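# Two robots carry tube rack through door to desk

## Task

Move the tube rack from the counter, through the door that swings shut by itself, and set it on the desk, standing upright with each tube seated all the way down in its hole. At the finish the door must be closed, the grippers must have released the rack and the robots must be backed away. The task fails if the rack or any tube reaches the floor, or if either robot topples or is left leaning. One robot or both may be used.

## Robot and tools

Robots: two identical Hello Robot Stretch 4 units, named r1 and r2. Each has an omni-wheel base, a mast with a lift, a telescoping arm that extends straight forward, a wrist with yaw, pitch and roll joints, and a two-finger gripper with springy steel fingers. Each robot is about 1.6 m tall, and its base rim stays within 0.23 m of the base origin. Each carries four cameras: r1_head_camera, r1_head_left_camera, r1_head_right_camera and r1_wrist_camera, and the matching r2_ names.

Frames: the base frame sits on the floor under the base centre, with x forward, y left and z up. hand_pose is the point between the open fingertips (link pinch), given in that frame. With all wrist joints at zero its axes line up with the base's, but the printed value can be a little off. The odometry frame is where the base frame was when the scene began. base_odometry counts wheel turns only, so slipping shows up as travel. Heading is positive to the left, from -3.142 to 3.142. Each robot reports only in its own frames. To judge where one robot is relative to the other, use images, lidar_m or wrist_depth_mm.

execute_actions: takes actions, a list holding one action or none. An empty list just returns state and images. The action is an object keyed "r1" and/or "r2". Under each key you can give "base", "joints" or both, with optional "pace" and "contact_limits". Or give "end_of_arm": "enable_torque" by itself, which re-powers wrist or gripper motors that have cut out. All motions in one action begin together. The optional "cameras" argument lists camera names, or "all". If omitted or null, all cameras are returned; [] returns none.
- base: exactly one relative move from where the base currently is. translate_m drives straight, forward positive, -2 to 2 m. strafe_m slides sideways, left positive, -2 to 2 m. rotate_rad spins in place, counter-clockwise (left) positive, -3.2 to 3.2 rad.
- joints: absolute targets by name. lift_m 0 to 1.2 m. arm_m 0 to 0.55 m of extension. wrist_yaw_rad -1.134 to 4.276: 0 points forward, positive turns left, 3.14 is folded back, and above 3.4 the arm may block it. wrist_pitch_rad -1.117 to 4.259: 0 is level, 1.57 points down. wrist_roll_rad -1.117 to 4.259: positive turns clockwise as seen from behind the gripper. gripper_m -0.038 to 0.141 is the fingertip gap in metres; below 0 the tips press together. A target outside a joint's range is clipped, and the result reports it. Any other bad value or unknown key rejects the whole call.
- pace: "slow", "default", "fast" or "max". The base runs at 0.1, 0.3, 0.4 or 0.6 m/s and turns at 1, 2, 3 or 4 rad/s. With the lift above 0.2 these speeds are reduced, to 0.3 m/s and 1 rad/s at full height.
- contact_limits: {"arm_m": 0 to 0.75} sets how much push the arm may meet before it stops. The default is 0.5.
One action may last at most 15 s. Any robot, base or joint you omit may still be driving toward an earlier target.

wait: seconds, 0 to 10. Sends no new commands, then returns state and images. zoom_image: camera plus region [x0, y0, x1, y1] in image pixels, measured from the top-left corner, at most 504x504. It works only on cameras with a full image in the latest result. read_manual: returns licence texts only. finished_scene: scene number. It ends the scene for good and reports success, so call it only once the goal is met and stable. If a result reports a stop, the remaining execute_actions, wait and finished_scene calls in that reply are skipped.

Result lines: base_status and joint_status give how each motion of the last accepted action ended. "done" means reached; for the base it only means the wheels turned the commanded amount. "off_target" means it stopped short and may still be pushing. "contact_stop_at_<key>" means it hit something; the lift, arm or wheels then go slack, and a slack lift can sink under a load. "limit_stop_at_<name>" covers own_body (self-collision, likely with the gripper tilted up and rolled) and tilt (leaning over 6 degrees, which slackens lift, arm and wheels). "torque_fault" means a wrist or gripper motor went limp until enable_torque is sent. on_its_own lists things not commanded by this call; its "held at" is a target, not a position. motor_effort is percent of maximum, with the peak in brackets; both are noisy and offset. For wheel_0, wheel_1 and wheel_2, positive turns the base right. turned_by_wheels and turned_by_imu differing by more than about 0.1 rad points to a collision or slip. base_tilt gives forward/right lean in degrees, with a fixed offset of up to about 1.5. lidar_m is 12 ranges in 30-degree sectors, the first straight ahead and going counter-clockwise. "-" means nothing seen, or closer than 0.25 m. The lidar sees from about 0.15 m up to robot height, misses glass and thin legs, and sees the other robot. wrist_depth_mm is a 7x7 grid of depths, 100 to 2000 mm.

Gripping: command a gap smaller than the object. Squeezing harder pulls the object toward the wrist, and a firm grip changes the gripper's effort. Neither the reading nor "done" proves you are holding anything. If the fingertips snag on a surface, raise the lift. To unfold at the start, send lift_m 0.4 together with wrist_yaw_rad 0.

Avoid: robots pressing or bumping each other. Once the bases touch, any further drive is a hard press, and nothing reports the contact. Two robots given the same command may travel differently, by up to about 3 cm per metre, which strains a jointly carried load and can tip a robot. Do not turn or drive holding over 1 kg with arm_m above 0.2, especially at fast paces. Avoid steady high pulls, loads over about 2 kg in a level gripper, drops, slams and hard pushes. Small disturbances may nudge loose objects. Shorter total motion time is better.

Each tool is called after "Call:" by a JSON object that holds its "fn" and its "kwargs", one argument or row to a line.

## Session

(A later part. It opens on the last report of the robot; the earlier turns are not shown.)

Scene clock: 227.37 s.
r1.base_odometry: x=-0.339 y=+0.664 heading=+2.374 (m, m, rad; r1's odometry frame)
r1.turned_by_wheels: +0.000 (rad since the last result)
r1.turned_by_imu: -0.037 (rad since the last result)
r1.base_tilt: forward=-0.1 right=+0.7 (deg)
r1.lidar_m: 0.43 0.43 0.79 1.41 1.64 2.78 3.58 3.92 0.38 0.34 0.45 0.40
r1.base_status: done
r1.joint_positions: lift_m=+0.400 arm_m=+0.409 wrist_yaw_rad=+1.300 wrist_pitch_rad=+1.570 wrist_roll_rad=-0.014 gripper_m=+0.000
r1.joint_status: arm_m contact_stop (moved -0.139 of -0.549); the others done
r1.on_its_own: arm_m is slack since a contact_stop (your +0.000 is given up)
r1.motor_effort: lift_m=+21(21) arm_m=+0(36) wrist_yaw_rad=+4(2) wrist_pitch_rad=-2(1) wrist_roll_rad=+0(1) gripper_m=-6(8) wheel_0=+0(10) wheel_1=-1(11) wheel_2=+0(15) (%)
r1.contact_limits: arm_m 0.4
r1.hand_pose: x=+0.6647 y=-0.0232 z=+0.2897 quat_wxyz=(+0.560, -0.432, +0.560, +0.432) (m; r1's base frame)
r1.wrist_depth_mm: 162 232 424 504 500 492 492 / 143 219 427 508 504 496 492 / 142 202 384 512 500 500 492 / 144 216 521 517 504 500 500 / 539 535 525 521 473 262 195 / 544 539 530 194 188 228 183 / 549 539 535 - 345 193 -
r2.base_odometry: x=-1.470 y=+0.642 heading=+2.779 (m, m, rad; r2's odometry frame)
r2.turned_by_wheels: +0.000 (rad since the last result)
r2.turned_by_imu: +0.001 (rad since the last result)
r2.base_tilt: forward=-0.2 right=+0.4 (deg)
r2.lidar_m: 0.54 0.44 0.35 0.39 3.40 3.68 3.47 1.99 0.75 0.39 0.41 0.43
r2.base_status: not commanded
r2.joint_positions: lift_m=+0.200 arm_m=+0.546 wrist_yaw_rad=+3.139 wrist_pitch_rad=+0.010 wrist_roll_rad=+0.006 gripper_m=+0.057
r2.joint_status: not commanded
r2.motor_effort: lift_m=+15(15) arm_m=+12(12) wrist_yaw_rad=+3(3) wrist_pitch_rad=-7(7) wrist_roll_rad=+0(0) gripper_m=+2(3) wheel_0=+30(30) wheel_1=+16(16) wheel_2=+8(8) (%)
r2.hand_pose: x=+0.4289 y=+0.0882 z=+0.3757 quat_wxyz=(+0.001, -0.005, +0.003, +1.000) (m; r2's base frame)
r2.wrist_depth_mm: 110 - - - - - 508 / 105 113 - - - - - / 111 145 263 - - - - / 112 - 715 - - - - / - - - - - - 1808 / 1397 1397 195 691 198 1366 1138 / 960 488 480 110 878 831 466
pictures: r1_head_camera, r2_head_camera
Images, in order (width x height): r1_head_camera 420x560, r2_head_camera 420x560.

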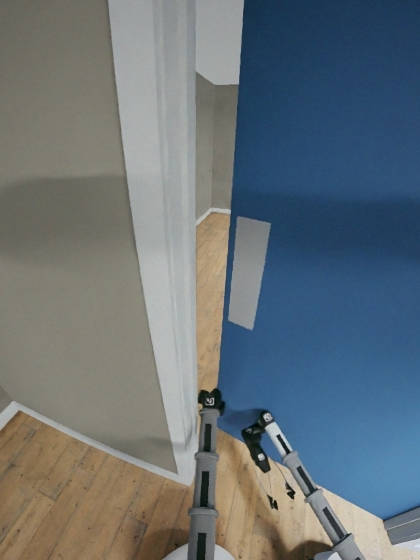

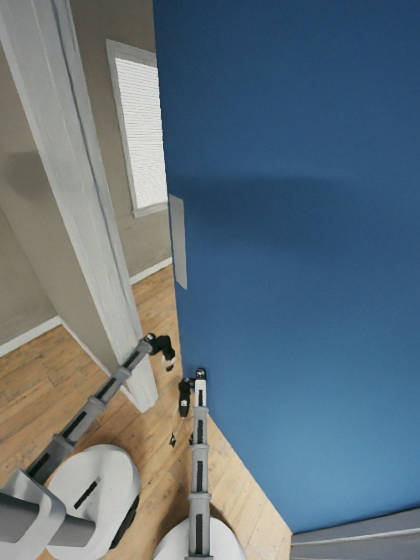

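Call:
{"fn": "execute_actions", "kwargs": {
  "actions": [
    {"r1":{"base":{"rotate_rad":-0.07},"joints":{"arm_m":0.43},"pace":"slow"}}
  ],
  "cameras": []
}}

Call:
{"fn": "execute_actions", "kwargs": {
  "actions": [
    {"r1":{"joints":{"arm_m":0.0},"contact_limits":{"arm_m":0.3},"pace":"slow"}}
  ],
  "cameras": ["r2_head_camera","r1_head_camera"]
}}

Scene clock: 231.47 s.
r1.base_odometry: x=-0.339 y=+0.664 heading=+2.304 (m, m, rad; r1's odometry frame)
r1.turned_by_wheels: -0.070 (rad since the last result)
r1.turned_by_imu: -0.070 (rad since the last result)
r1.base_tilt: forward=-0.2 right=+0.6 (deg)
r1.lidar_m: 0.43 0.42 0.69 1.42 1.57 2.49 3.59 3.99 0.43 0.35 0.40 0.40
r1.base_status: done
r1.joint_positions: lift_m=+0.400 arm_m=+0.429 wrist_yaw_rad=+1.300 wrist_pitch_rad=+1.570 wrist_roll_rad=-0.014 gripper_m=+0.000
r1.joint_status: all done
r1.motor_effort: lift_m=+21(21) arm_m=+8(7) wrist_yaw_rad=+3(6) wrist_pitch_rad=-2(0) wrist_roll_rad=+1(2) gripper_m=-5(7) wheel_0=+2(5) wheel_1=+1(5) wheel_2=+2(5) (%)
r1.hand_pose: x=+0.6838 y=-0.0232 z=+0.2897 quat_wxyz=(+0.560, -0.432, +0.560, +0.432) (m; r1's base frame)
r1.wrist_depth_mm: 204 312 512 508 500 488 488 / 191 287 512 508 500 500 488 / 198 277 508 508 500 496 317 / 530 525 525 517 421 184 135 / 539 539 530 512 325 176 - / 544 539 525 193 186 156 - / 554 544 539 - 250 136 -
r2.base_odometry: x=-1.470 y=+0.642 heading=+2.779 (m, m, rad; r2's odometry frame)
r2.turned_by_wheels: +0.000 (rad since the last result)
r2.turned_by_imu: +0.002 (rad since the last result)
r2.base_tilt: forward=-0.2 right=+0.3 (deg)
r2.lidar_m: 0.56 0.42 0.37 0.37 3.42 3.69 3.45 2.00 0.74 0.39 0.42 0.43
r2.base_status: not commanded
r2.joint_positions: lift_m=+0.200 arm_m=+0.546 wrist_yaw_rad=+3.139 wrist_pitch_rad=+0.010 wrist_roll_rad=+0.006 gripper_m=+0.057
r2.joint_status: not commanded
r2.motor_effort: lift_m=+15(15) arm_m=+12(12) wrist_yaw_rad=+3(3) wrist_pitch_rad=-7(8) wrist_roll_rad=+0(0) gripper_m=+1(2) wheel_0=+30(30) wheel_1=+16(16) wheel_2=+8(8) (%)
r2.hand_pose: x=+0.4289 y=+0.0882 z=+0.3757 quat_wxyz=(+0.001, -0.005, +0.003, +1.000) (m; r2's base frame)
r2.wrist_depth_mm: 110 - - - - - 504 / 105 113 - - - - - / 111 145 264 - - - - / 113 - 707 - - - - / - - - - - - - / 1397 1397 194 699 198 1336 1229 / 946 488 484 110 891 842 466
pictures: none
No camera images: the call's "cameras" was empty. Leave "cameras" out to get every camera's image.

Scene clock: 237.03 s.
r1.base_odometry: x=-0.339 y=+0.664 heading=+2.304 (m, m, rad; r1's odometry frame)
r1.turned_by_wheels: +0.000 (rad since the last result)
r1.turned_by_imu: -0.002 (rad since the last result)
r1.base_tilt: forward=-0.2 right=+0.6 (deg)
r1.lidar_m: 0.42 0.43 0.73 1.43 1.60 2.49 3.55 3.97 0.41 0.36 0.40 0.39
r1.base_status: not commanded
r1.joint_positions: lift_m=+0.400 arm_m=+0.002 wrist_yaw_rad=+1.300 wrist_pitch_rad=+1.570 wrist_roll_rad=-0.014 gripper_m=+0.000
r1.joint_status: all done
r1.motor_effort: lift_m=+21(21) arm_m=-8(9) wrist_yaw_rad=+5(4) wrist_pitch_rad=-2(2) wrist_roll_rad=+1(0) gripper_m=-7(4) wheel_0=+2(2) wheel_1=+1(1) wheel_2=+3(3) (%)
r1.contact_limits: arm_m 0.3
r1.hand_pose: x=+0.2570 y=-0.0232 z=+0.2897 quat_wxyz=(+0.560, -0.432, +0.560, +0.432) (m; r1's base frame)
r1.wrist_depth_mm: 521 521 512 508 504 345 315 / 315 521 517 512 500 496 492 / 314 306 459 508 508 500 496 / 314 314 317 508 512 504 500 / 315 314 309 353 517 508 508 / 320 314 312 194 187 508 508 / 320 317 310 - 521 508 508
r2.base_odometry: x=-1.470 y=+0.642 heading=+2.779 (m, m, rad; r2's odometry frame)
r2.turned_by_wheels: +0.000 (rad since the last result)
r2.turned_by_imu: +0.002 (rad since the last result)
r2.base_tilt: forward=-0.3 right=+0.2 (deg)
r2.lidar_m: 0.56 0.44 0.37 0.40 3.40 3.69 3.46 2.00 0.75 0.39 0.42 0.42
r2.base_status: not commanded
r2.joint_positions: lift_m=+0.200 arm_m=+0.546 wrist_yaw_rad=+3.139 wrist_pitch_rad=+0.010 wrist_roll_rad=+0.006 gripper_m=+0.057
r2.joint_status: not commanded
r2.motor_effort: lift_m=+15(15) arm_m=+12(12) wrist_yaw_rad=+3(3) wrist_pitch_rad=-7(8) wrist_roll_rad=+0(0) gripper_m=-1(6) wheel_0=+30(30) wheel_1=+16(16) wheel_2=+8(8) (%)
r2.hand_pose: x=+0.4289 y=+0.0882 z=+0.3757 quat_wxyz=(+0.001, -0.005, +0.003, +1.000) (m; r2's base frame)
r2.wrist_depth_mm: 110 - - - - - 508 / 105 113 - - - - - / 111 145 263 - - - - / 112 - 707 - - - - / - - - - - - - / 1397 1430 194 691 198 1366 1229 / 946 488 477 110 878 831 462
pictures: r1_head_camera, r2_head_camera
Images, in order (width x height): r1_head_camera 420x560, r2_head_camera 420x560.

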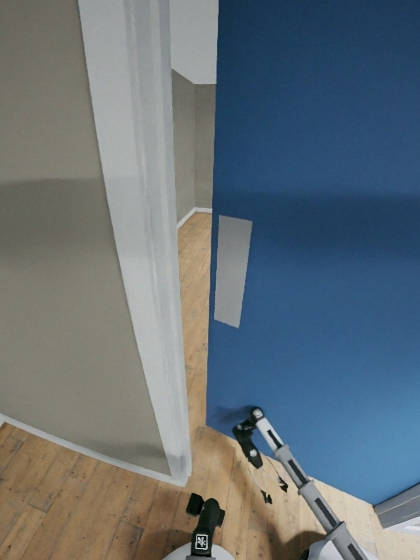

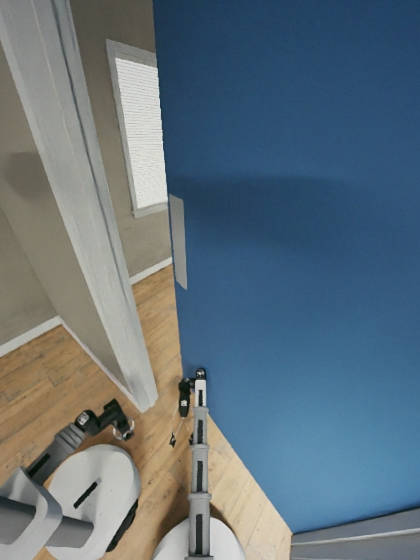

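Call:
{"fn": "execute_actions", "kwargs": {
  "actions": [
    {"r1":{"base":{"strafe_m":0.45},"joints":{"lift_m":0.9}}}
  ],
  "cameras": []
}}

Call:
{"fn": "execute_actions", "kwargs": {
  "actions": [
    {"r1":{"base":{"translate_m":-0.4},"joints":{"wrist_pitch_rad":0.35,"wrist_yaw_rad":0.3,"gripper_m":0.135}},"r2":{"base":{"translate_m":0.15},"joints":{"arm_m":0.55},"contact_limits":{"arm_m":0.75},"pace":"slow"}}
  ],
  "cameras": ["r2_head_camera","r2_head_left_camera"]
}}

Scene clock: 241.90 s.
r1.base_odometry: x=-0.673 y=+0.363 heading=+2.304 (m, m, rad; r1's odometry frame)
r1.turned_by_wheels: +0.000 (rad since the last result)
r1.turned_by_imu: -0.002 (rad since the last result)
r1.base_tilt: forward=-0.2 right=+0.6 (deg)
r1.lidar_m: 0.46 0.52 0.84 0.96 1.09 1.72 3.50 3.92 2.99 0.78 0.74 0.47
r1.base_status: done
r1.joint_positions: lift_m=+0.900 arm_m=+0.002 wrist_yaw_rad=+1.300 wrist_pitch_rad=+1.570 wrist_roll_rad=-0.014 gripper_m=+0.000
r1.joint_status: all done
r1.motor_effort: lift_m=+26(25) arm_m=-8(8) wrist_yaw_rad=+5(4) wrist_pitch_rad=-1(0) wrist_roll_rad=+0(1) gripper_m=-9(6) wheel_0=+1(8) wheel_1=-1(10) wheel_2=+2(4) (%)
r1.hand_pose: x=+0.2570 y=-0.0232 z=+0.7893 quat_wxyz=(+0.560, -0.432, +0.560, +0.432) (m; r1's base frame)
r1.wrist_depth_mm: 1008 1008 1025 976 946 492 349 / 1042 1025 1008 1042 976 517 357 / 1060 1042 820 991 991 539 373 / 1060 831 820 1008 991 574 387 / 1060 1042 820 809 1025 603 399 / 1042 831 723 194 187 574 410 / 430 488 1042 - 1025 500 418
r2.base_odometry: x=-1.470 y=+0.642 heading=+2.779 (m, m, rad; r2's odometry frame)
r2.turned_by_wheels: +0.000 (rad since the last result)
r2.turned_by_imu: +0.002 (rad since the last result)
r2.base_tilt: forward=-0.1 right=+0.3 (deg)
r2.lidar_m: 0.56 0.79 0.79 2.19 3.43 3.68 3.48 1.97 0.76 0.38 0.41 0.43
r2.base_status: not commanded
r2.joint_positions: lift_m=+0.200 arm_m=+0.546 wrist_yaw_rad=+3.139 wrist_pitch_rad=+0.010 wrist_roll_rad=+0.006 gripper_m=+0.057
r2.joint_status: not commanded
r2.motor_effort: lift_m=+15(15) arm_m=+12(12) wrist_yaw_rad=+1(3) wrist_pitch_rad=-8(7) wrist_roll_rad=+0(0) gripper_m=-4(0) wheel_0=+30(30) wheel_1=+16(16) wheel_2=+8(8) (%)
r2.hand_pose: x=+0.4289 y=+0.0882 z=+0.3757 quat_wxyz=(+0.001, -0.005, +0.003, +1.000) (m; r2's base frame)
r2.wrist_depth_mm: 110 - - - - - - / 105 113 - - - - - / 111 145 263 - - - - / 113 - 715 - - - - / - - - - - - - / 1397 1430 195 683 198 1336 1336 / 931 488 480 110 878 866 917
pictures: none
No camera images: the call's "cameras" was empty. Leave "cameras" out to get every camera's image.

Scene clock: 246.47 s.
r1.base_odometry: x=-0.405 y=+0.066 heading=+2.304 (m, m, rad; r1's odometry frame)
r1.turned_by_wheels: +0.000 (rad since the last result)
r1.turned_by_imu: -0.001 (rad since the last result)
r1.base_tilt: forward=-0.2 right=+0.6 (deg)
r1.lidar_m: 0.85 0.96 1.05 1.04 1.16 1.83 3.10 3.49 2.92 0.88 0.84 0.80
r1.base_status: done
r1.joint_positions: lift_m=+0.900 arm_m=+0.002 wrist_yaw_rad=+0.300 wrist_pitch_rad=+0.353 wrist_roll_rad=-0.014 gripper_m=+0.135
r1.joint_status: all done
r1.motor_effort: lift_m=+26(26) arm_m=-8(8) wrist_yaw_rad=+4(5) wrist_pitch_rad=-7(15) wrist_roll_rad=+1(2) gripper_m=-2(8) wheel_0=+0(5) wheel_1=-1(4) wheel_2=+0(13) (%)
r1.hand_pose: x=+0.4572 y=-0.0034 z=+0.9782 quat_wxyz=(+0.973, -0.033, +0.172, +0.148) (m; r1's base frame)
r1.wrist_depth_mm: 946 842 723 640 574 512 469 / 976 878 768 661 603 544 500 / 976 960 831 723 640 574 525 / 1025 1042 878 759 661 603 539 / 1060 1160 931 820 715 603 569 / 1098 1182 991 820 750 640 603 / 1098 1281 1160 - 788 707 634
r2.base_odometry: x=-1.456 y=+0.576 heading=+3.041 (m, m, rad; r2's odometry frame)
r2.turned_by_wheels: +0.262 (rad since the last result)
r2.turned_by_imu: +0.270 (rad since the last result)
r2.base_tilt: forward=-0.2 right=+0.4 (deg)
r2.lidar_m: 0.57 0.87 0.84 0.97 3.63 3.69 3.00 1.98 0.60 0.45 0.43 0.44
r2.base_status: translate_m contact_stop (by the wheels' count: -0.027 of +0.150)
r2.joint_positions: lift_m=+0.200 arm_m=+0.548 wrist_yaw_rad=+3.140 wrist_pitch_rad=+0.010 wrist_roll_rad=+0.006 gripper_m=+0.057
r2.joint_status: all done
joint sent to its limit — the command would take r2.arm_m past its upper limit, so that joint was sent only as far as its limit.
r2.on_its_own: the wheels are slack since a contact_stop
r2.motor_effort: lift_m=+15(15) arm_m=+4(10) wrist_yaw_rad=+0(3) wrist_pitch_rad=-7(7) wrist_roll_rad=+0(0) gripper_m=-3(7) wheel_0=+0(35) wheel_1=+0(21) wheel_2=+0(9) (%)
r2.contact_limits: arm_m 0.75
r2.hand_pose: x=+0.4303 y=+0.0879 z=+0.3757 quat_wxyz=(+0.001, -0.005, +0.003, +1.000) (m; r2's base frame)
r2.wrist_depth_mm: 110 - - - - - - / 105 112 - - - - - / 111 123 263 - - - - / 113 - 554 - - - - / - - - - - - - / 1366 1366 195 691 197 1336 1336 / 960 488 480 110 878 866 917
pictures: r2_head_camera, r2_head_left_camera
Images, in order (width x height): r2_head_camera 420x560, r2_head_left_camera 420x672.

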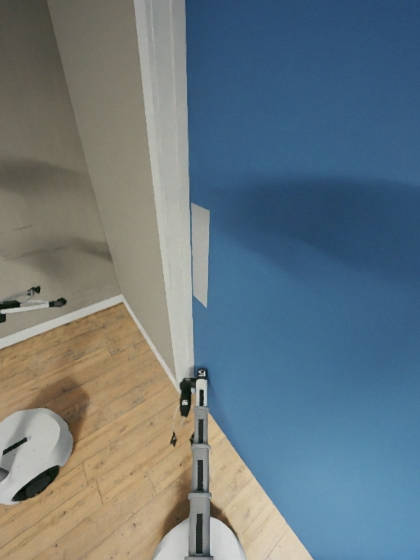

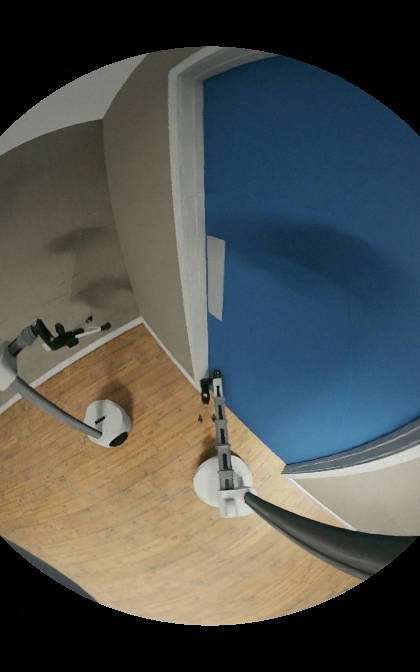

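Call:
{"fn": "execute_actions", "kwargs": {
  "actions": [
    {"r2":{"base":{"translate_m":-0.1},"joints":{"arm_m":0.0}}}
  ],
  "cameras": []
}}

Call:
{"fn": "execute_actions", "kwargs": {
  "actions": [
    {"r2":{"base":{"rotate_rad":-1.2}},"r1":{"base":{"strafe_m":0.2},"joints":{"wrist_yaw_rad":0.9}}}
  ],
  "cameras": ["r2_head_camera","r2_head_left_camera"]
}}

Scene clock: 252.70 s.
r1.base_odometry: x=-0.405 y=+0.066 heading=+2.304 (m, m, rad; r1's odometry frame)
r1.turned_by_wheels: +0.000 (rad since the last result)
r1.turned_by_imu: -0.002 (rad since the last result)
r1.base_tilt: forward=-0.1 right=+0.6 (deg)
r1.lidar_m: 0.86 0.96 1.06 1.03 1.17 1.83 3.10 3.47 2.93 0.87 0.87 0.86
r1.base_status: not commanded
r1.joint_positions: lift_m=+0.900 arm_m=+0.002 wrist_yaw_rad=+0.300 wrist_pitch_rad=+0.353 wrist_roll_rad=-0.014 gripper_m=+0.135
r1.joint_status: not commanded
r1.motor_effort: lift_m=+26(26) arm_m=-8(8) wrist_yaw_rad=+3(3) wrist_pitch_rad=-8(7) wrist_roll_rad=+0(1) gripper_m=-1(0) wheel_0=+0(0) wheel_1=-1(1) wheel_2=+1(1) (%)
r1.hand_pose: x=+0.4572 y=-0.0034 z=+0.9782 quat_wxyz=(+0.973, -0.033, +0.172, +0.148) (m; r1's base frame)
r1.wrist_depth_mm: 931 831 723 640 574 517 477 / 960 878 778 676 597 539 500 / 1008 960 820 715 634 569 517 / 1025 1042 866 759 668 603 549 / 1060 1160 931 809 715 597 569 / 1078 1205 991 798 741 634 609 / 1098 1281 1182 - 788 715 634
r2.base_odometry: x=-1.356 y=+0.566 heading=+3.040 (m, m, rad; r2's odometry frame)
r2.turned_by_wheels: +0.000 (rad since the last result)
r2.turned_by_imu: +0.002 (rad since the last result)
r2.base_tilt: forward=-0.2 right=+0.3 (deg)
r2.lidar_m: 0.64 0.96 0.88 2.66 3.56 3.60 2.64 1.88 0.67 0.46 0.48 0.50
r2.base_status: done
r2.joint_positions: lift_m=+0.200 arm_m=+0.001 wrist_yaw_rad=+3.140 wrist_pitch_rad=+0.010 wrist_roll_rad=+0.006 gripper_m=+0.057
r2.joint_status: all done
r2.motor_effort: lift_m=+15(15) arm_m=-4(3) wrist_yaw_rad=-2(0) wrist_pitch_rad=-8(8) wrist_roll_rad=+0(0) gripper_m=-4(1) wheel_0=-1(7) wheel_1=-2(9) wheel_2=-2(9) (%)
r2.hand_pose: x=-0.1167 y=+0.0879 z=+0.3757 quat_wxyz=(+0.001, -0.005, +0.003, +1.000) (m; r2's base frame)
r2.wrist_depth_mm: - 138 - - - - - / - 122 161 - - - - / - 127 171 - - - - / 140 140 - - - - - / 1863 - - - - - - / 1281 1430 195 1366 197 1336 1308 / 891 891 946 110 931 866 904
pictures: none
No camera images: the call's "cameras" was empty. Leave "cameras" out to get every camera's image.

Scene clock: 254.63 s.
r1.base_odometry: x=-0.554 y=-0.068 heading=+2.304 (m, m, rad; r1's odometry frame)
r1.turned_by_wheels: +0.000 (rad since the last result)
r1.turned_by_imu: +0.000 (rad since the last result)
r1.base_tilt: forward=-0.1 right=+0.6 (deg)
r1.lidar_m: 0.89 0.99 0.84 0.84 0.94 1.51 3.08 3.42 3.12 1.07 1.09 0.90
r1.base_status: done
r1.joint_positions: lift_m=+0.900 arm_m=+0.002 wrist_yaw_rad=+0.900 wrist_pitch_rad=+0.353 wrist_roll_rad=-0.014 gripper_m=+0.135
r1.joint_status: all done
r1.motor_effort: lift_m=+26(26) arm_m=-8(8) wrist_yaw_rad=+3(10) wrist_pitch_rad=-9(11) wrist_roll_rad=-1(0) gripper_m=+0(1) wheel_0=+0(9) wheel_1=-1(9) wheel_2=+0(2) (%)
r1.hand_pose: x=+0.4095 y=+0.1577 z=+0.9782 quat_wxyz=(+0.886, -0.082, +0.155, +0.429) (m; r1's base frame)
r1.wrist_depth_mm: 640 691 778 854 891 691 580 / 654 715 798 891 946 715 603 / 699 741 831 931 991 750 615 / 723 788 878 976 1025 788 640 / 750 831 931 1060 1098 723 654 / 788 842 946 1078 1060 750 683 / 820 917 1025 - 1098 866 691
r2.base_odometry: x=-1.356 y=+0.566 heading=+1.841 (m, m, rad; r2's odometry frame)
r2.turned_by_wheels: -1.199 (rad since the last result)
r2.turned_by_imu: -1.227 (rad since the last result)
r2.base_tilt: forward=-0.3 right=+0.4 (deg)
r2.lidar_m: 0.45 0.47 0.58 0.90 1.08 1.18 3.60 3.59 2.21 1.89 0.87 0.46
r2.base_status: done
r2.joint_positions: lift_m=+0.200 arm_m=+0.001 wrist_yaw_rad=+3.140 wrist_pitch_rad=+0.010 wrist_roll_rad=+0.006 gripper_m=+0.057
r2.joint_status: not commanded
r2.motor_effort: lift_m=+15(15) arm_m=-4(4) wrist_yaw_rad=-1(2) wrist_pitch_rad=-7(7) wrist_roll_rad=+0(0) gripper_m=-3(5) wheel_0=+3(6) wheel_1=+4(10) wheel_2=+0(9) (%)
r2.hand_pose: x=-0.1167 y=+0.0879 z=+0.3757 quat_wxyz=(+0.001, -0.005, +0.003, +1.000) (m; r2's base frame)
r2.wrist_depth_mm: - 138 - - - - - / - 122 161 - - - - / - 127 170 - - - - / 140 140 - - - - - / 1983 - - - - - - / 1281 1397 193 1397 197 1366 1308 / 891 891 946 110 946 866 904
pictures: r2_head_camera, r2_head_left_camera
Images, in order (width x height): r2_head_camera 420x560, r2_head_left_camera 420x672.

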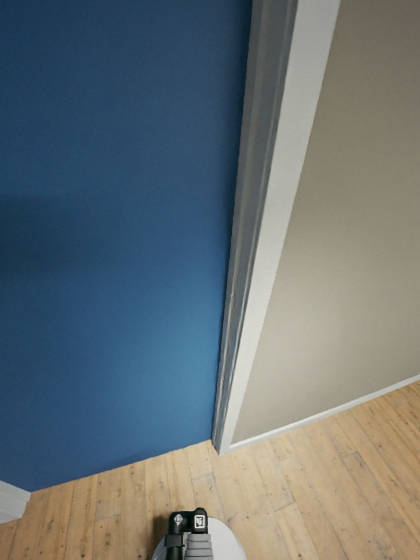

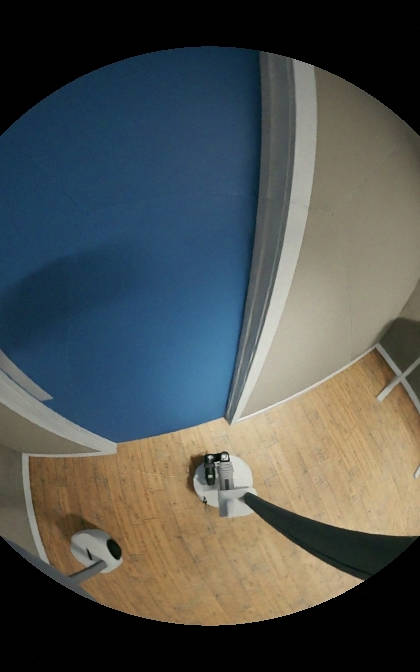

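Call:
{"fn": "execute_actions", "kwargs": {
  "actions": [
    {"r2":{"base":{"translate_m":-0.15}},"r1":{"base":{"translate_m":-0.5}}}
  ],
  "cameras": []
}}

Call:
{"fn": "execute_actions", "kwargs": {
  "actions": [
    {"r2":{"base":{"strafe_m":0.55}}}
  ],
  "cameras": ["r2_head_camera","r2_head_left_camera"]
}}

Scene clock: 260.07 s.
r1.base_odometry: x=-0.219 y=-0.440 heading=+2.304 (m, m, rad; r1's odometry frame)
r1.turned_by_wheels: +0.000 (rad since the last result)
r1.turned_by_imu: -0.001 (rad since the last result)
r1.base_tilt: forward=-0.2 right=+0.6 (deg)
r1.lidar_m: 1.38 1.15 0.93 0.92 1.04 1.66 2.57 2.90 3.03 3.01 1.14 1.39
r1.base_status: done
r1.joint_positions: lift_m=+0.900 arm_m=+0.002 wrist_yaw_rad=+0.900 wrist_pitch_rad=+0.353 wrist_roll_rad=-0.014 gripper_m=+0.135
r1.joint_status: not commanded
r1.motor_effort: lift_m=+26(26) arm_m=-8(8) wrist_yaw_rad=+4(4) wrist_pitch_rad=-9(9) wrist_roll_rad=+1(0) gripper_m=+0(3) wheel_0=-1(6) wheel_1=-1(7) wheel_2=+0(11) (%)
r1.hand_pose: x=+0.4095 y=+0.1577 z=+0.9782 quat_wxyz=(+0.886, -0.082, +0.155, +0.429) (m; r1's base frame)
r1.wrist_depth_mm: 699 759 842 931 1042 1138 1025 / 732 798 878 991 1098 1229 1025 / 750 831 931 1042 1205 1281 1078 / 788 878 960 1098 1229 1366 1098 / 842 904 1025 1182 1397 1281 1138 / 878 946 1060 1182 1397 1308 1182 / 904 976 1098 - 1397 1308 1205
r2.base_odometry: x=-1.316 y=+0.421 heading=+1.841 (m, m, rad; r2's odometry frame)
r2.turned_by_wheels: +0.000 (rad since the last result)
r2.turned_by_imu: +0.002 (rad since the last result)
r2.base_tilt: forward=-0.2 right=+0.3 (deg)
r2.lidar_m: 0.61 0.63 0.74 1.16 1.16 1.15 3.44 3.45 2.25 1.94 1.14 0.65
r2.base_status: done
r2.joint_positions: lift_m=+0.200 arm_m=+0.001 wrist_yaw_rad=+3.140 wrist_pitch_rad=+0.010 wrist_roll_rad=+0.006 gripper_m=+0.057
r2.joint_status: not commanded
r2.motor_effort: lift_m=+15(15) arm_m=-4(4) wrist_yaw_rad=-1(1) wrist_pitch_rad=-7(8) wrist_roll_rad=+0(0) gripper_m=-3(6) wheel_0=-3(5) wheel_1=-2(8) wheel_2=+1(7) (%)
r2.hand_pose: x=-0.1167 y=+0.0879 z=+0.3757 quat_wxyz=(+0.001, -0.005, +0.003, +1.000) (m; r2's base frame)
r2.wrist_depth_mm: - 138 - - - - - / - 122 161 - - - - / - 127 171 - - - - / 139 139 - - - - - / 1983 - - - - - 1205 / 1281 1397 194 1336 197 1138 1025 / 891 878 960 110 931 866 931
pictures: none
No camera images: the call's "cameras" was empty. Leave "cameras" out to get every camera's image.

Scene clock: 263.23 s.
r1.base_odometry: x=-0.219 y=-0.440 heading=+2.304 (m, m, rad; r1's odometry frame)
r1.turned_by_wheels: +0.000 (rad since the last result)
r1.turned_by_imu: -0.001 (rad since the last result)
r1.base_tilt: forward=-0.1 right=+0.6 (deg)
r1.lidar_m: 1.36 1.15 0.92 0.92 1.03 1.66 2.57 2.90 3.01 3.00 0.93 0.89
r1.base_status: not commanded
r1.joint_positions: lift_m=+0.900 arm_m=+0.002 wrist_yaw_rad=+0.900 wrist_pitch_rad=+0.353 wrist_roll_rad=-0.014 gripper_m=+0.135
r1.joint_status: not commanded
r1.motor_effort: lift_m=+26(26) arm_m=-8(8) wrist_yaw_rad=+3(4) wrist_pitch_rad=-8(9) wrist_roll_rad=+2(1) gripper_m=-2(1) wheel_0=-1(1) wheel_1=-1(1) wheel_2=+0(0) (%)
r1.hand_pose: x=+0.4095 y=+0.1577 z=+0.9782 quat_wxyz=(+0.886, -0.082, +0.155, +0.429) (m; r1's base frame)
r1.wrist_depth_mm: 691 768 854 946 1042 1138 991 / 732 788 866 976 1098 1229 1025 / 768 842 917 1078 1160 1281 1060 / 798 878 976 1118 1255 1366 1098 / 842 931 1025 1160 1336 1255 1138 / 866 946 1060 1182 1430 1336 1182 / 917 976 1118 - 1366 1308 1205
r2.base_odometry: x=-1.847 y=+0.275 heading=+1.841 (m, m, rad; r2's odometry frame)
r2.turned_by_wheels: +0.000 (rad since the last result)
r2.turned_by_imu: +0.001 (rad since the last result)
r2.base_tilt: forward=-0.2 right=+0.3 (deg)
r2.lidar_m: 0.48 0.45 0.45 0.85 1.48 0.86 0.91 3.60 2.86 2.49 0.86 0.58
r2.base_status: done
r2.joint_positions: lift_m=+0.200 arm_m=+0.001 wrist_yaw_rad=+3.140 wrist_pitch_rad=+0.010 wrist_roll_rad=+0.006 gripper_m=+0.057
r2.joint_status: not commanded
r2.motor_effort: lift_m=+15(15) arm_m=-4(4) wrist_yaw_rad=-2(3) wrist_pitch_rad=-7(7) wrist_roll_rad=+0(1) gripper_m=-5(5) wheel_0=+0(9) wheel_1=+1(10) wheel_2=+0(2) (%)
r2.hand_pose: x=-0.1167 y=+0.0879 z=+0.3757 quat_wxyz=(+0.001, -0.005, +0.003, +1.000) (m; r2's base frame)
r2.wrist_depth_mm: - 137 - - - - 1576 / - 122 161 - - - 1576 / - 127 171 - - - 1661 / 139 140 - - - - 1618 / 1863 - - 1921 1255 1983 1618 / 1255 1336 195 1138 196 1336 1336 / 904 878 960 110 931 866 917
pictures: r2_head_camera, r2_head_left_camera
Images, in order (width x height): r2_head_camera 420x560, r2_head_left_camera 420x672.

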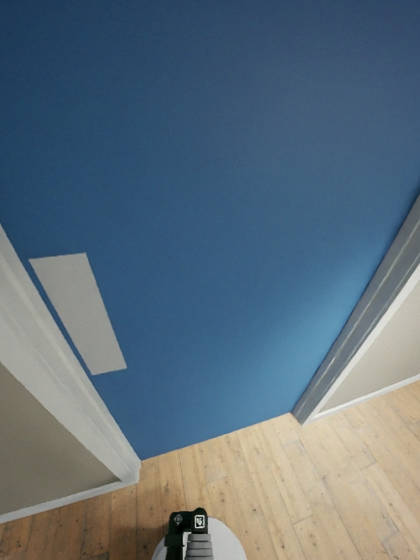

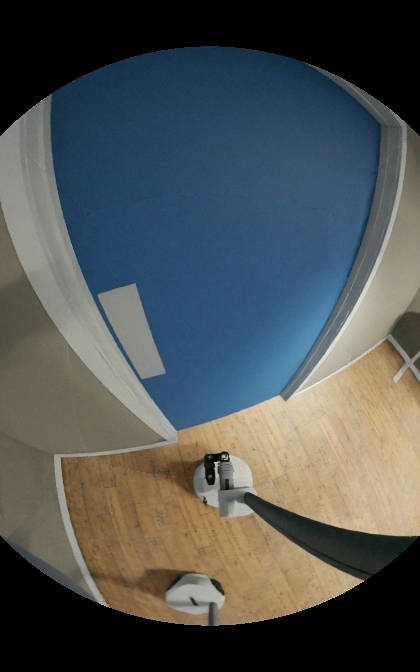

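Call:
{"fn": "execute_actions", "kwargs": {
  "actions": [
    {"r2":{"base":{"strafe_m":0.12},"pace":"slow"}}
  ],
  "cameras": []
}}

Call:
{"fn": "execute_actions", "kwargs": {
  "actions": [
    {"r2":{"joints":{"arm_m":0.55},"contact_limits":{"arm_m":0.75},"pace":"slow"}}
  ],
  "cameras": ["r2_head_camera","r2_head_left_camera"]
}}

Scene clock: 267.57 s.
r1.base_odometry: x=-0.219 y=-0.440 heading=+2.304 (m, m, rad; r1's odometry frame)
r1.turned_by_wheels: +0.000 (rad since the last result)
r1.turned_by_imu: -0.002 (rad since the last result)
r1.base_tilt: forward=-0.1 right=+0.6 (deg)
r1.lidar_m: 1.38 1.16 0.93 0.92 1.03 1.66 2.57 2.90 3.02 3.00 1.81 0.88
r1.base_status: not commanded
r1.joint_positions: lift_m=+0.900 arm_m=+0.002 wrist_yaw_rad=+0.900 wrist_pitch_rad=+0.353 wrist_roll_rad=-0.014 gripper_m=+0.135
r1.joint_status: not commanded
r1.motor_effort: lift_m=+26(26) arm_m=-8(8) wrist_yaw_rad=+6(5) wrist_pitch_rad=-9(8) wrist_roll_rad=+1(2) gripper_m=+0(1) wheel_0=-1(1) wheel_1=-1(1) wheel_2=+0(0) (%)
r1.hand_pose: x=+0.4095 y=+0.1577 z=+0.9782 quat_wxyz=(+0.886, -0.082, +0.155, +0.429) (m; r1's base frame)
r1.wrist_depth_mm: 691 759 842 946 1060 1182 1008 / 723 788 891 976 1118 1229 1042 / 768 842 931 1060 1182 1281 1098 / 788 878 976 1098 1255 1308 1118 / 842 891 1025 1160 1336 1281 1160 / 878 931 1060 1182 1397 1281 1205 / 891 991 1118 - 1366 1336 1205
r2.base_odometry: x=-1.962 y=+0.243 heading=+1.841 (m, m, rad; r2's odometry frame)
r2.turned_by_wheels: +0.000 (rad since the last result)
r2.turned_by_imu: +0.002 (rad since the last result)
r2.base_tilt: forward=-0.2 right=+0.2 (deg)
r2.lidar_m: 0.46 0.39 0.44 0.77 1.37 0.80 0.82 3.62 3.02 2.61 0.93 0.52
r2.base_status: done
r2.joint_positions: lift_m=+0.200 arm_m=+0.001 wrist_yaw_rad=+3.140 wrist_pitch_rad=+0.010 wrist_roll_rad=+0.006 gripper_m=+0.057
r2.joint_status: not commanded
r2.motor_effort: lift_m=+15(15) arm_m=-4(4) wrist_yaw_rad=+0(1) wrist_pitch_rad=-7(7) wrist_roll_rad=+0(0) gripper_m=-5(2) wheel_0=-2(6) wheel_1=+2(9) wheel_2=+0(4) (%)
r2.hand_pose: x=-0.1167 y=+0.0879 z=+0.3757 quat_wxyz=(+0.001, -0.005, +0.003, +1.000) (m; r2's base frame)
r2.wrist_depth_mm: - 138 - - - 1921 1464 / - 122 161 - - 1863 1499 / - 127 171 - - 1983 1464 / 139 140 - - - 1921 1464 / 1983 - - 1229 - 1863 1464 / 1308 1397 194 1025 197 1366 1336 / 904 904 946 110 931 878 904
pictures: none
No camera images: the call's "cameras" was empty. Leave "cameras" out to get every camera's image.

Scene clock: 274.33 s.
r1.base_odometry: x=-0.219 y=-0.440 heading=+2.304 (m, m, rad; r1's odometry frame)
r1.turned_by_wheels: +0.000 (rad since the last result)
r1.turned_by_imu: -0.003 (rad since the last result)
r1.base_tilt: forward=-0.2 right=+0.6 (deg)
r1.lidar_m: 1.37 1.18 0.93 0.93 1.06 1.66 2.58 2.88 3.03 3.00 1.89 0.86
r1.base_status: not commanded
r1.joint_positions: lift_m=+0.900 arm_m=+0.002 wrist_yaw_rad=+0.900 wrist_pitch_rad=+0.353 wrist_roll_rad=-0.014 gripper_m=+0.135
r1.joint_status: not commanded
r1.motor_effort: lift_m=+26(26) arm_m=-8(8) wrist_yaw_rad=+5(5) wrist_pitch_rad=-9(9) wrist_roll_rad=+1(2) gripper_m=+0(2) wheel_0=-1(1) wheel_1=-1(1) wheel_2=+0(0) (%)
r1.hand_pose: x=+0.4095 y=+0.1577 z=+0.9782 quat_wxyz=(+0.886, -0.082, +0.155, +0.429) (m; r1's base frame)
r1.wrist_depth_mm: 699 778 831 917 1042 1160 1025 / 741 788 878 976 1118 1205 1042 / 768 831 917 1060 1182 1281 1078 / 788 866 960 1098 1255 1366 1118 / 820 904 1025 1160 1308 1281 1118 / 866 931 1060 1160 1430 1366 1182 / 917 991 1138 - 1430 1336 1205
r2.base_odometry: x=-1.962 y=+0.242 heading=+1.842 (m, m, rad; r2's odometry frame)
r2.turned_by_wheels: +0.001 (rad since the last result)
r2.turned_by_imu: +0.005 (rad since the last result)
r2.base_tilt: forward=-0.2 right=+0.3 (deg)
r2.lidar_m: 0.71 0.38 0.47 0.81 1.37 0.79 0.82 3.61 3.01 2.60 0.97 0.73
r2.base_status: not commanded
r2.joint_positions: lift_m=+0.200 arm_m=+0.546 wrist_yaw_rad=+3.140 wrist_pitch_rad=+0.010 wrist_roll_rad=+0.006 gripper_m=+0.057
r2.joint_status: arm_m off_target (ended at +0.546, target +0.550)
joint sent to its limit — the command would take r2.arm_m past its upper limit, so that joint was sent only as far as its limit.
r2.motor_effort: lift_m=+15(15) arm_m=+15(19) wrist_yaw_rad=-2(66) wrist_pitch_rad=-8(8) wrist_roll_rad=+0(0) gripper_m=+0(2) wheel_0=+12(12) wheel_1=+10(10) wheel_2=-7(13) (%)
r2.contact_limits: arm_m 0.75
r2.hand_pose: x=+0.4282 y=+0.0878 z=+0.3756 quat_wxyz=(+0.001, -0.005, +0.003, +1.000) (m; r2's base frame)
r2.wrist_depth_mm: 110 - - 1756 - 282 216 / 105 112 - - - 283 216 / 110 123 263 - - 283 216 / 113 - 715 - - 286 217 / - - - 1576 - 290 218 / 1430 1366 194 699 198 289 219 / 946 492 484 110 878 248 220
pictures: r2_head_camera, r2_head_left_camera
Images, in order (width x height): r2_head_camera 420x560, r2_head_left_camera 420x672.

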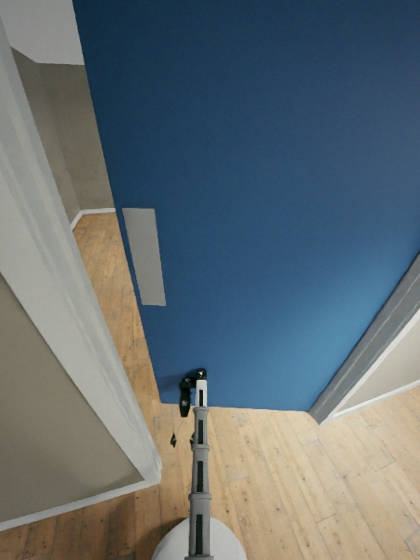

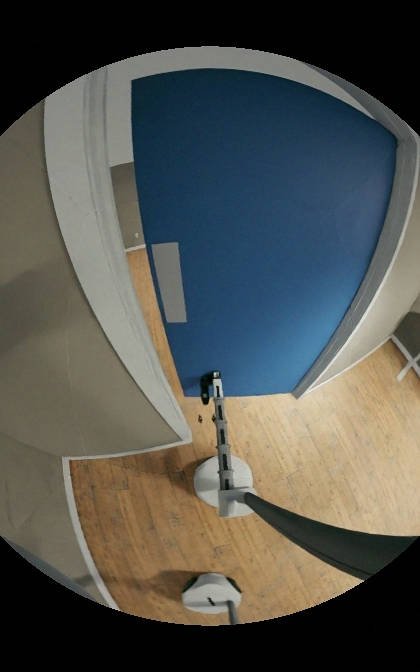

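Call:
{"fn": "execute_actions", "kwargs": {
  "actions": [
    {"r2":{"base":{"strafe_m":-0.12},"pace":"slow"}}
  ],
  "cameras": []
}}

Call:
{"fn": "execute_actions", "kwargs": {
  "actions": [
    {"r2":{"base":{"translate_m":0.2},"pace":"slow"}}
  ],
  "cameras": ["r2_head_camera","r2_head_left_camera"]
}}

Scene clock: 282.67 s.
r1.base_odometry: x=-0.219 y=-0.440 heading=+2.304 (m, m, rad; r1's odometry frame)
r1.turned_by_wheels: +0.000 (rad since the last result)
r1.turned_by_imu: -0.002 (rad since the last result)
r1.base_tilt: forward=-0.1 right=+0.6 (deg)
r1.lidar_m: 1.39 1.18 0.93 0.92 1.02 1.66 2.57 2.90 3.02 3.01 0.95 0.89
r1.base_status: not commanded
r1.joint_positions: lift_m=+0.900 arm_m=+0.002 wrist_yaw_rad=+0.900 wrist_pitch_rad=+0.353 wrist_roll_rad=-0.014 gripper_m=+0.135
r1.joint_status: not commanded
r1.motor_effort: lift_m=+26(26) arm_m=-8(8) wrist_yaw_rad=+5(4) wrist_pitch_rad=-8(8) wrist_roll_rad=+0(1) gripper_m=-2(2) wheel_0=-1(1) wheel_1=-1(1) wheel_2=+0(1) (%)
r1.hand_pose: x=+0.4095 y=+0.1577 z=+0.9782 quat_wxyz=(+0.886, -0.082, +0.155, +0.429) (m; r1's base frame)
r1.wrist_depth_mm: 699 778 842 946 1042 1160 1025 / 741 809 878 960 1078 1160 1042 / 768 842 946 1042 1182 1308 1078 / 798 878 976 1118 1255 1308 1098 / 831 904 1025 1182 1366 1281 1138 / 878 931 1078 1205 1397 1366 1205 / 917 991 1138 - 1397 1308 1229
r2.base_odometry: x=-1.847 y=+0.274 heading=+1.844 (m, m, rad; r2's odometry frame)
r2.turned_by_wheels: +0.002 (rad since the last result)
r2.turned_by_imu: +0.007 (rad since the last result)
r2.base_tilt: forward=-0.4 right=+0.3 (deg)
r2.lidar_m: 0.71 0.47 0.48 0.89 1.47 0.86 0.88 3.61 2.89 2.50 0.88 0.74
r2.base_status: done
r2.joint_positions: lift_m=+0.200 arm_m=+0.546 wrist_yaw_rad=+3.140 wrist_pitch_rad=+0.010 wrist_roll_rad=+0.006 gripper_m=+0.057
r2.joint_status: not commanded
r2.motor_effort: lift_m=+15(15) arm_m=+14(15) wrist_yaw_rad=-4(2) wrist_pitch_rad=-8(8) wrist_roll_rad=+0(0) gripper_m=-2(5) wheel_0=+26(27) wheel_1=+10(10) wheel_2=-5(8) (%)
r2.hand_pose: x=+0.4284 y=+0.0878 z=+0.3756 quat_wxyz=(+0.001, -0.005, +0.003, +1.000) (m; r2's base frame)
r2.wrist_depth_mm: 110 - - - - - 1756 / 105 112 - - - - 1661 / 111 123 264 - - - 1756 / 113 - 715 - - - 1756 / - - - 1808 1863 - 1708 / 1397 1430 194 691 197 1366 1308 / 946 484 480 110 878 866 931
pictures: none
No camera images: the call's "cameras" was empty. Leave "cameras" out to get every camera's image.

Scene clock: 285.93 s.
r1.base_odometry: x=-0.219 y=-0.440 heading=+2.304 (m, m, rad; r1's odometry frame)
r1.turned_by_wheels: +0.000 (rad since the last result)
r1.turned_by_imu: -0.001 (rad since the last result)
r1.base_tilt: forward=-0.2 right=+0.6 (deg)
r1.lidar_m: 1.37 1.17 0.93 0.92 1.05 1.67 2.57 2.88 3.03 3.01 1.23 1.08
r1.base_status: not commanded
r1.joint_positions: lift_m=+0.900 arm_m=+0.002 wrist_yaw_rad=+0.900 wrist_pitch_rad=+0.353 wrist_roll_rad=-0.014 gripper_m=+0.135
r1.joint_status: not commanded
r1.motor_effort: lift_m=+26(26) arm_m=-8(8) wrist_yaw_rad=+3(4) wrist_pitch_rad=-9(9) wrist_roll_rad=+2(2) gripper_m=-1(0) wheel_0=-1(1) wheel_1=-2(1) wheel_2=+0(0) (%)
r1.hand_pose: x=+0.4095 y=+0.1577 z=+0.9782 quat_wxyz=(+0.886, -0.082, +0.155, +0.429) (m; r1's base frame)
r1.wrist_depth_mm: 699 759 842 931 1060 1138 1025 / 732 788 878 960 1098 1205 1025 / 768 842 917 1060 1182 1255 1078 / 809 891 976 1078 1255 1336 1118 / 831 904 1042 1182 1336 1255 1182 / 891 931 1060 1182 1430 1308 1182 / 917 1008 1098 - 1430 1308 1205
r2.base_odometry: x=-1.901 y=+0.466 heading=+1.846 (m, m, rad; r2's odometry frame)
r2.turned_by_wheels: +0.002 (rad since the last result)
r2.turned_by_imu: +0.002 (rad since the last result)
r2.base_tilt: forward=-0.2 right=+0.3 (deg)
r2.lidar_m: 0.69 0.85 0.34 0.46 1.53 1.04 1.08 3.79 2.81 2.46 0.74 0.65
r2.base_status: done
r2.joint_positions: lift_m=+0.200 arm_m=+0.546 wrist_yaw_rad=+3.140 wrist_pitch_rad=+0.010 wrist_roll_rad=+0.006 gripper_m=+0.057
r2.joint_status: not commanded
r2.motor_effort: lift_m=+15(15) arm_m=+14(14) wrist_yaw_rad=+0(1) wrist_pitch_rad=-9(8) wrist_roll_rad=+0(0) gripper_m=-3(5) wheel_0=+16(24) wheel_1=+14(17) wheel_2=-10(22) (%)
r2.hand_pose: x=+0.4285 y=+0.0880 z=+0.3756 quat_wxyz=(+0.001, -0.005, +0.003, +1.000) (m; r2's base frame)
r2.wrist_depth_mm: 110 - - - - - 402 / 105 113 - - - - 410 / 111 123 264 - - - 407 / 113 - 707 - - - 413 / - - - 1921 1921 - 407 / 1397 1397 194 691 197 1229 410 / 960 492 480 110 866 477 413
pictures: r2_head_camera, r2_head_left_camera
Images, in order (width x height): r2_head_camera 420x560, r2_head_left_camera 420x672.

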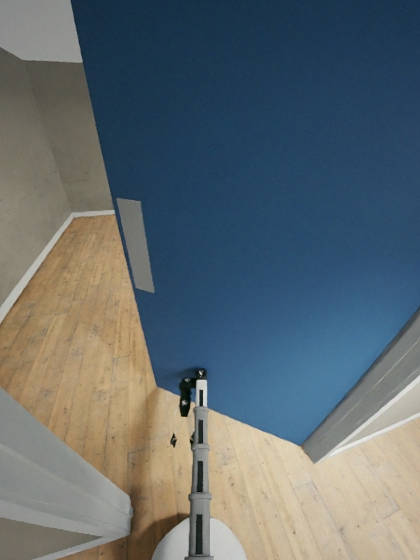

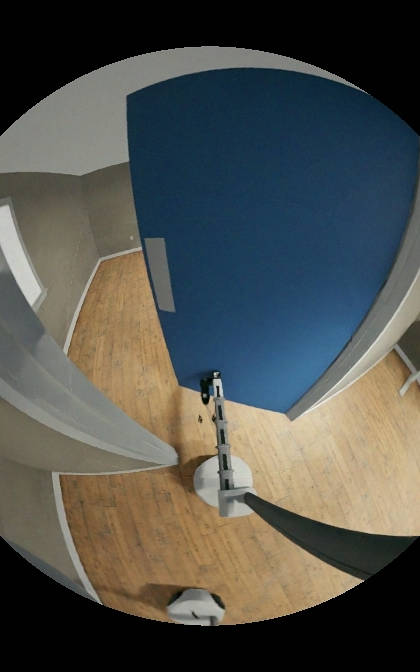

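Call:
{"fn": "execute_actions", "kwargs": {
  "actions": [
    {"r2":{"base":{"rotate_rad":-0.2},"pace":"slow"}}
  ],
  "cameras": []
}}

Call:
{"fn": "execute_actions", "kwargs": {
  "actions": [
    {"r2":{"base":{"translate_m":0.15},"pace":"slow"}}
  ],
  "cameras": ["r2_head_camera","r2_head_left_camera"]
}}

Scene clock: 296.03 s.
r1.base_odometry: x=-0.219 y=-0.440 heading=+2.304 (m, m, rad; r1's odometry frame)
r1.turned_by_wheels: +0.000 (rad since the last result)
r1.turned_by_imu: -0.004 (rad since the last result)
r1.base_tilt: forward=-0.2 right=+0.7 (deg)
r1.lidar_m: 1.38 1.14 0.92 0.92 1.06 1.64 2.57 2.90 3.02 3.00 0.73 0.63
r1.base_status: not commanded
r1.joint_positions: lift_m=+0.900 arm_m=+0.002 wrist_yaw_rad=+0.900 wrist_pitch_rad=+0.353 wrist_roll_rad=-0.014 gripper_m=+0.135
r1.joint_status: not commanded
r1.motor_effort: lift_m=+26(26) arm_m=-8(8) wrist_yaw_rad=+3(3) wrist_pitch_rad=-9(10) wrist_roll_rad=-1(0) gripper_m=+0(2) wheel_0=-1(1) wheel_1=-2(1) wheel_2=+1(0) (%)
r1.hand_pose: x=+0.4095 y=+0.1577 z=+0.9782 quat_wxyz=(+0.886, -0.082, +0.155, +0.429) (m; r1's base frame)
r1.wrist_depth_mm: 707 750 842 917 1060 1160 1008 / 715 809 866 976 1098 1205 1060 / 759 831 904 1025 1182 1229 1078 / 820 878 976 1118 1255 1336 1118 / 831 891 1042 1160 1366 1255 1160 / 866 960 1078 1182 1397 1366 1182 / 917 1008 1138 - 1366 1336 1229
r2.base_odometry: x=-1.918 y=-0.003 heading=+1.660 (m, m, rad; r2's odometry frame)
r2.turned_by_wheels: -0.186 (rad since the last result)
r2.turned_by_imu: -0.183 (rad since the last result)
r2.base_tilt: forward=-0.2 right=+0.4 (deg)
r2.lidar_m: 0.71 0.60 0.65 0.95 1.27 0.56 0.56 0.84 3.58 2.71 1.86 0.94
r2.base_status: rotate_rad contact_stop (by the wheels' count: -0.186 of -0.200)
r2.joint_positions: lift_m=+0.200 arm_m=+0.548 wrist_yaw_rad=+3.141 wrist_pitch_rad=+0.010 wrist_roll_rad=+0.006 gripper_m=+0.057
r2.joint_status: not commanded
r2.on_its_own: the wheels are slack since a contact_stop
r2.motor_effort: lift_m=+15(15) arm_m=+4(14) wrist_yaw_rad=-5(32) wrist_pitch_rad=-8(8) wrist_roll_rad=+0(0) gripper_m=-1(4) wheel_0=+0(30) wheel_1=+0(25) wheel_2=+0(7) (%)
r2.hand_pose: x=+0.4301 y=+0.0877 z=+0.3756 quat_wxyz=(+0.001, -0.005, +0.003, +1.000) (m; r2's base frame)
r2.wrist_depth_mm: 110 - 1499 - - 1756 1397 / 105 112 1430 - - 1756 1464 / 111 123 264 - - 1808 1499 / 113 - 707 - - 1808 1430 / - - 1366 1499 - 1808 1430 / 1430 1430 195 691 198 1336 1308 / 946 492 480 110 878 866 931
pictures: none
No camera images: the call's "cameras" was empty. Leave "cameras" out to get every camera's image.

not run: a stop came earlier in this reply.

Call:
{"fn": "execute_actions", "kwargs": {
  "actions": [
    {"r1":{"base":{"translate_m":-0.8}},"r2":{"base":{"rotate_rad":0.18},"joints":{"arm_m":0.1}}}
  ],
  "cameras": ["r2_head_camera","r2_head_left_camera"]
}}

Scene clock: 302.47 s.
r1.base_odometry: x=+0.316 y=-1.034 heading=+2.304 (m, m, rad; r1's odometry frame)
r1.turned_by_wheels: +0.000 (rad since the last result)
r1.turned_by_imu: +0.000 (rad since the last result)
r1.base_tilt: forward=-0.2 right=+0.7 (deg)
r1.lidar_m: 1.37 1.31 1.08 1.06 1.18 1.80 1.77 2.03 3.17 2.87 2.68 1.32
r1.base_status: done
r1.joint_positions: lift_m=+0.900 arm_m=+0.002 wrist_yaw_rad=+0.900 wrist_pitch_rad=+0.353 wrist_roll_rad=-0.014 gripper_m=+0.135
r1.joint_status: not commanded
r1.motor_effort: lift_m=+26(26) arm_m=-8(8) wrist_yaw_rad=+3(5) wrist_pitch_rad=-9(9) wrist_roll_rad=+2(0) gripper_m=-2(3) wheel_0=-1(6) wheel_1=-3(7) wheel_2=-1(15) (%)
r1.hand_pose: x=+0.4095 y=+0.1577 z=+0.9782 quat_wxyz=(+0.886, -0.082, +0.155, +0.429) (m; r1's base frame)
r1.wrist_depth_mm: 809 878 976 1078 1205 1397 1618 / 854 931 1042 1118 1281 1464 1661 / 891 976 1078 1205 1308 1499 1756 / 904 1008 1118 1255 1464 1661 1863 / 960 1060 1160 1336 1537 1708 1808 / 1008 1078 1229 1366 1537 1464 1537 / 1042 1160 1281 - 1366 1336 1336
r2.base_odometry: x=-1.918 y=-0.003 heading=+1.840 (m, m, rad; r2's odometry frame)
r2.turned_by_wheels: +0.180 (rad since the last result)
r2.turned_by_imu: +0.187 (rad since the last result)
r2.base_tilt: forward=-0.1 right=+0.4 (deg)
r2.lidar_m: 0.70 0.61 0.70 1.27 1.27 1.49 1.36 3.38 3.93 2.69 1.27 0.82
r2.base_status: done
r2.joint_positions: lift_m=+0.200 arm_m=+0.101 wrist_yaw_rad=+3.140 wrist_pitch_rad=+0.010 wrist_roll_rad=+0.006 gripper_m=+0.057
r2.joint_status: all done
r2.motor_effort: lift_m=+15(15) arm_m=-4(4) wrist_yaw_rad=-1(4) wrist_pitch_rad=-7(8) wrist_roll_rad=+0(0) gripper_m=-7(4) wheel_0=+0(6) wheel_1=+0(8) wheel_2=-1(10) (%)
r2.hand_pose: x=-0.0167 y=+0.0879 z=+0.3757 quat_wxyz=(+0.001, -0.005, +0.003, +1.000) (m; r2's base frame)
r2.wrist_depth_mm: - 108 312 - - 1756 1366 / - 108 237 - - 1808 1430 / 106 112 233 - - 1808 1397 / 108 133 307 - - 1863 1397 / 276 - 1618 - - 1863 1430 / 276 1308 195 1366 197 1336 1336 / 276 317 960 110 917 866 931
pictures: r2_head_camera, r2_head_left_camera
Images, in order (width x height): r2_head_camera 420x560, r2_head_left_camera 420x672.

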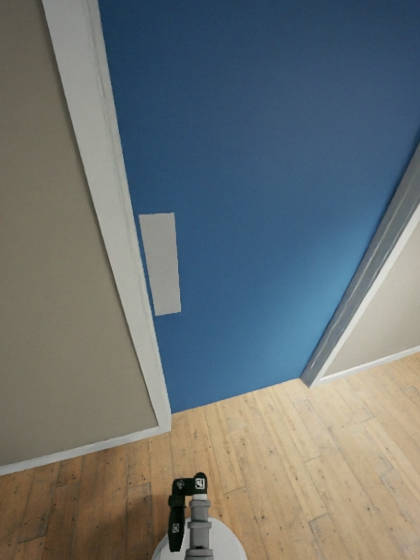

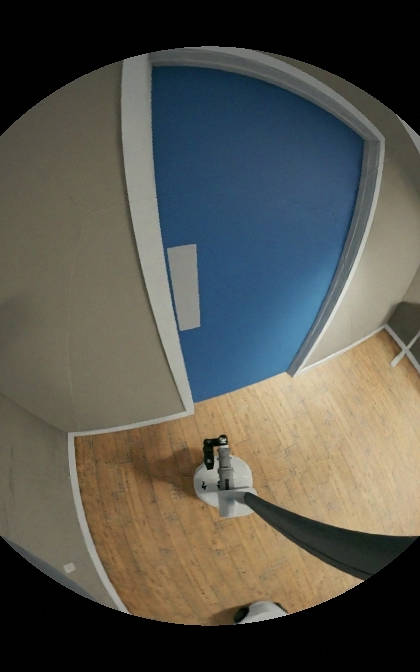

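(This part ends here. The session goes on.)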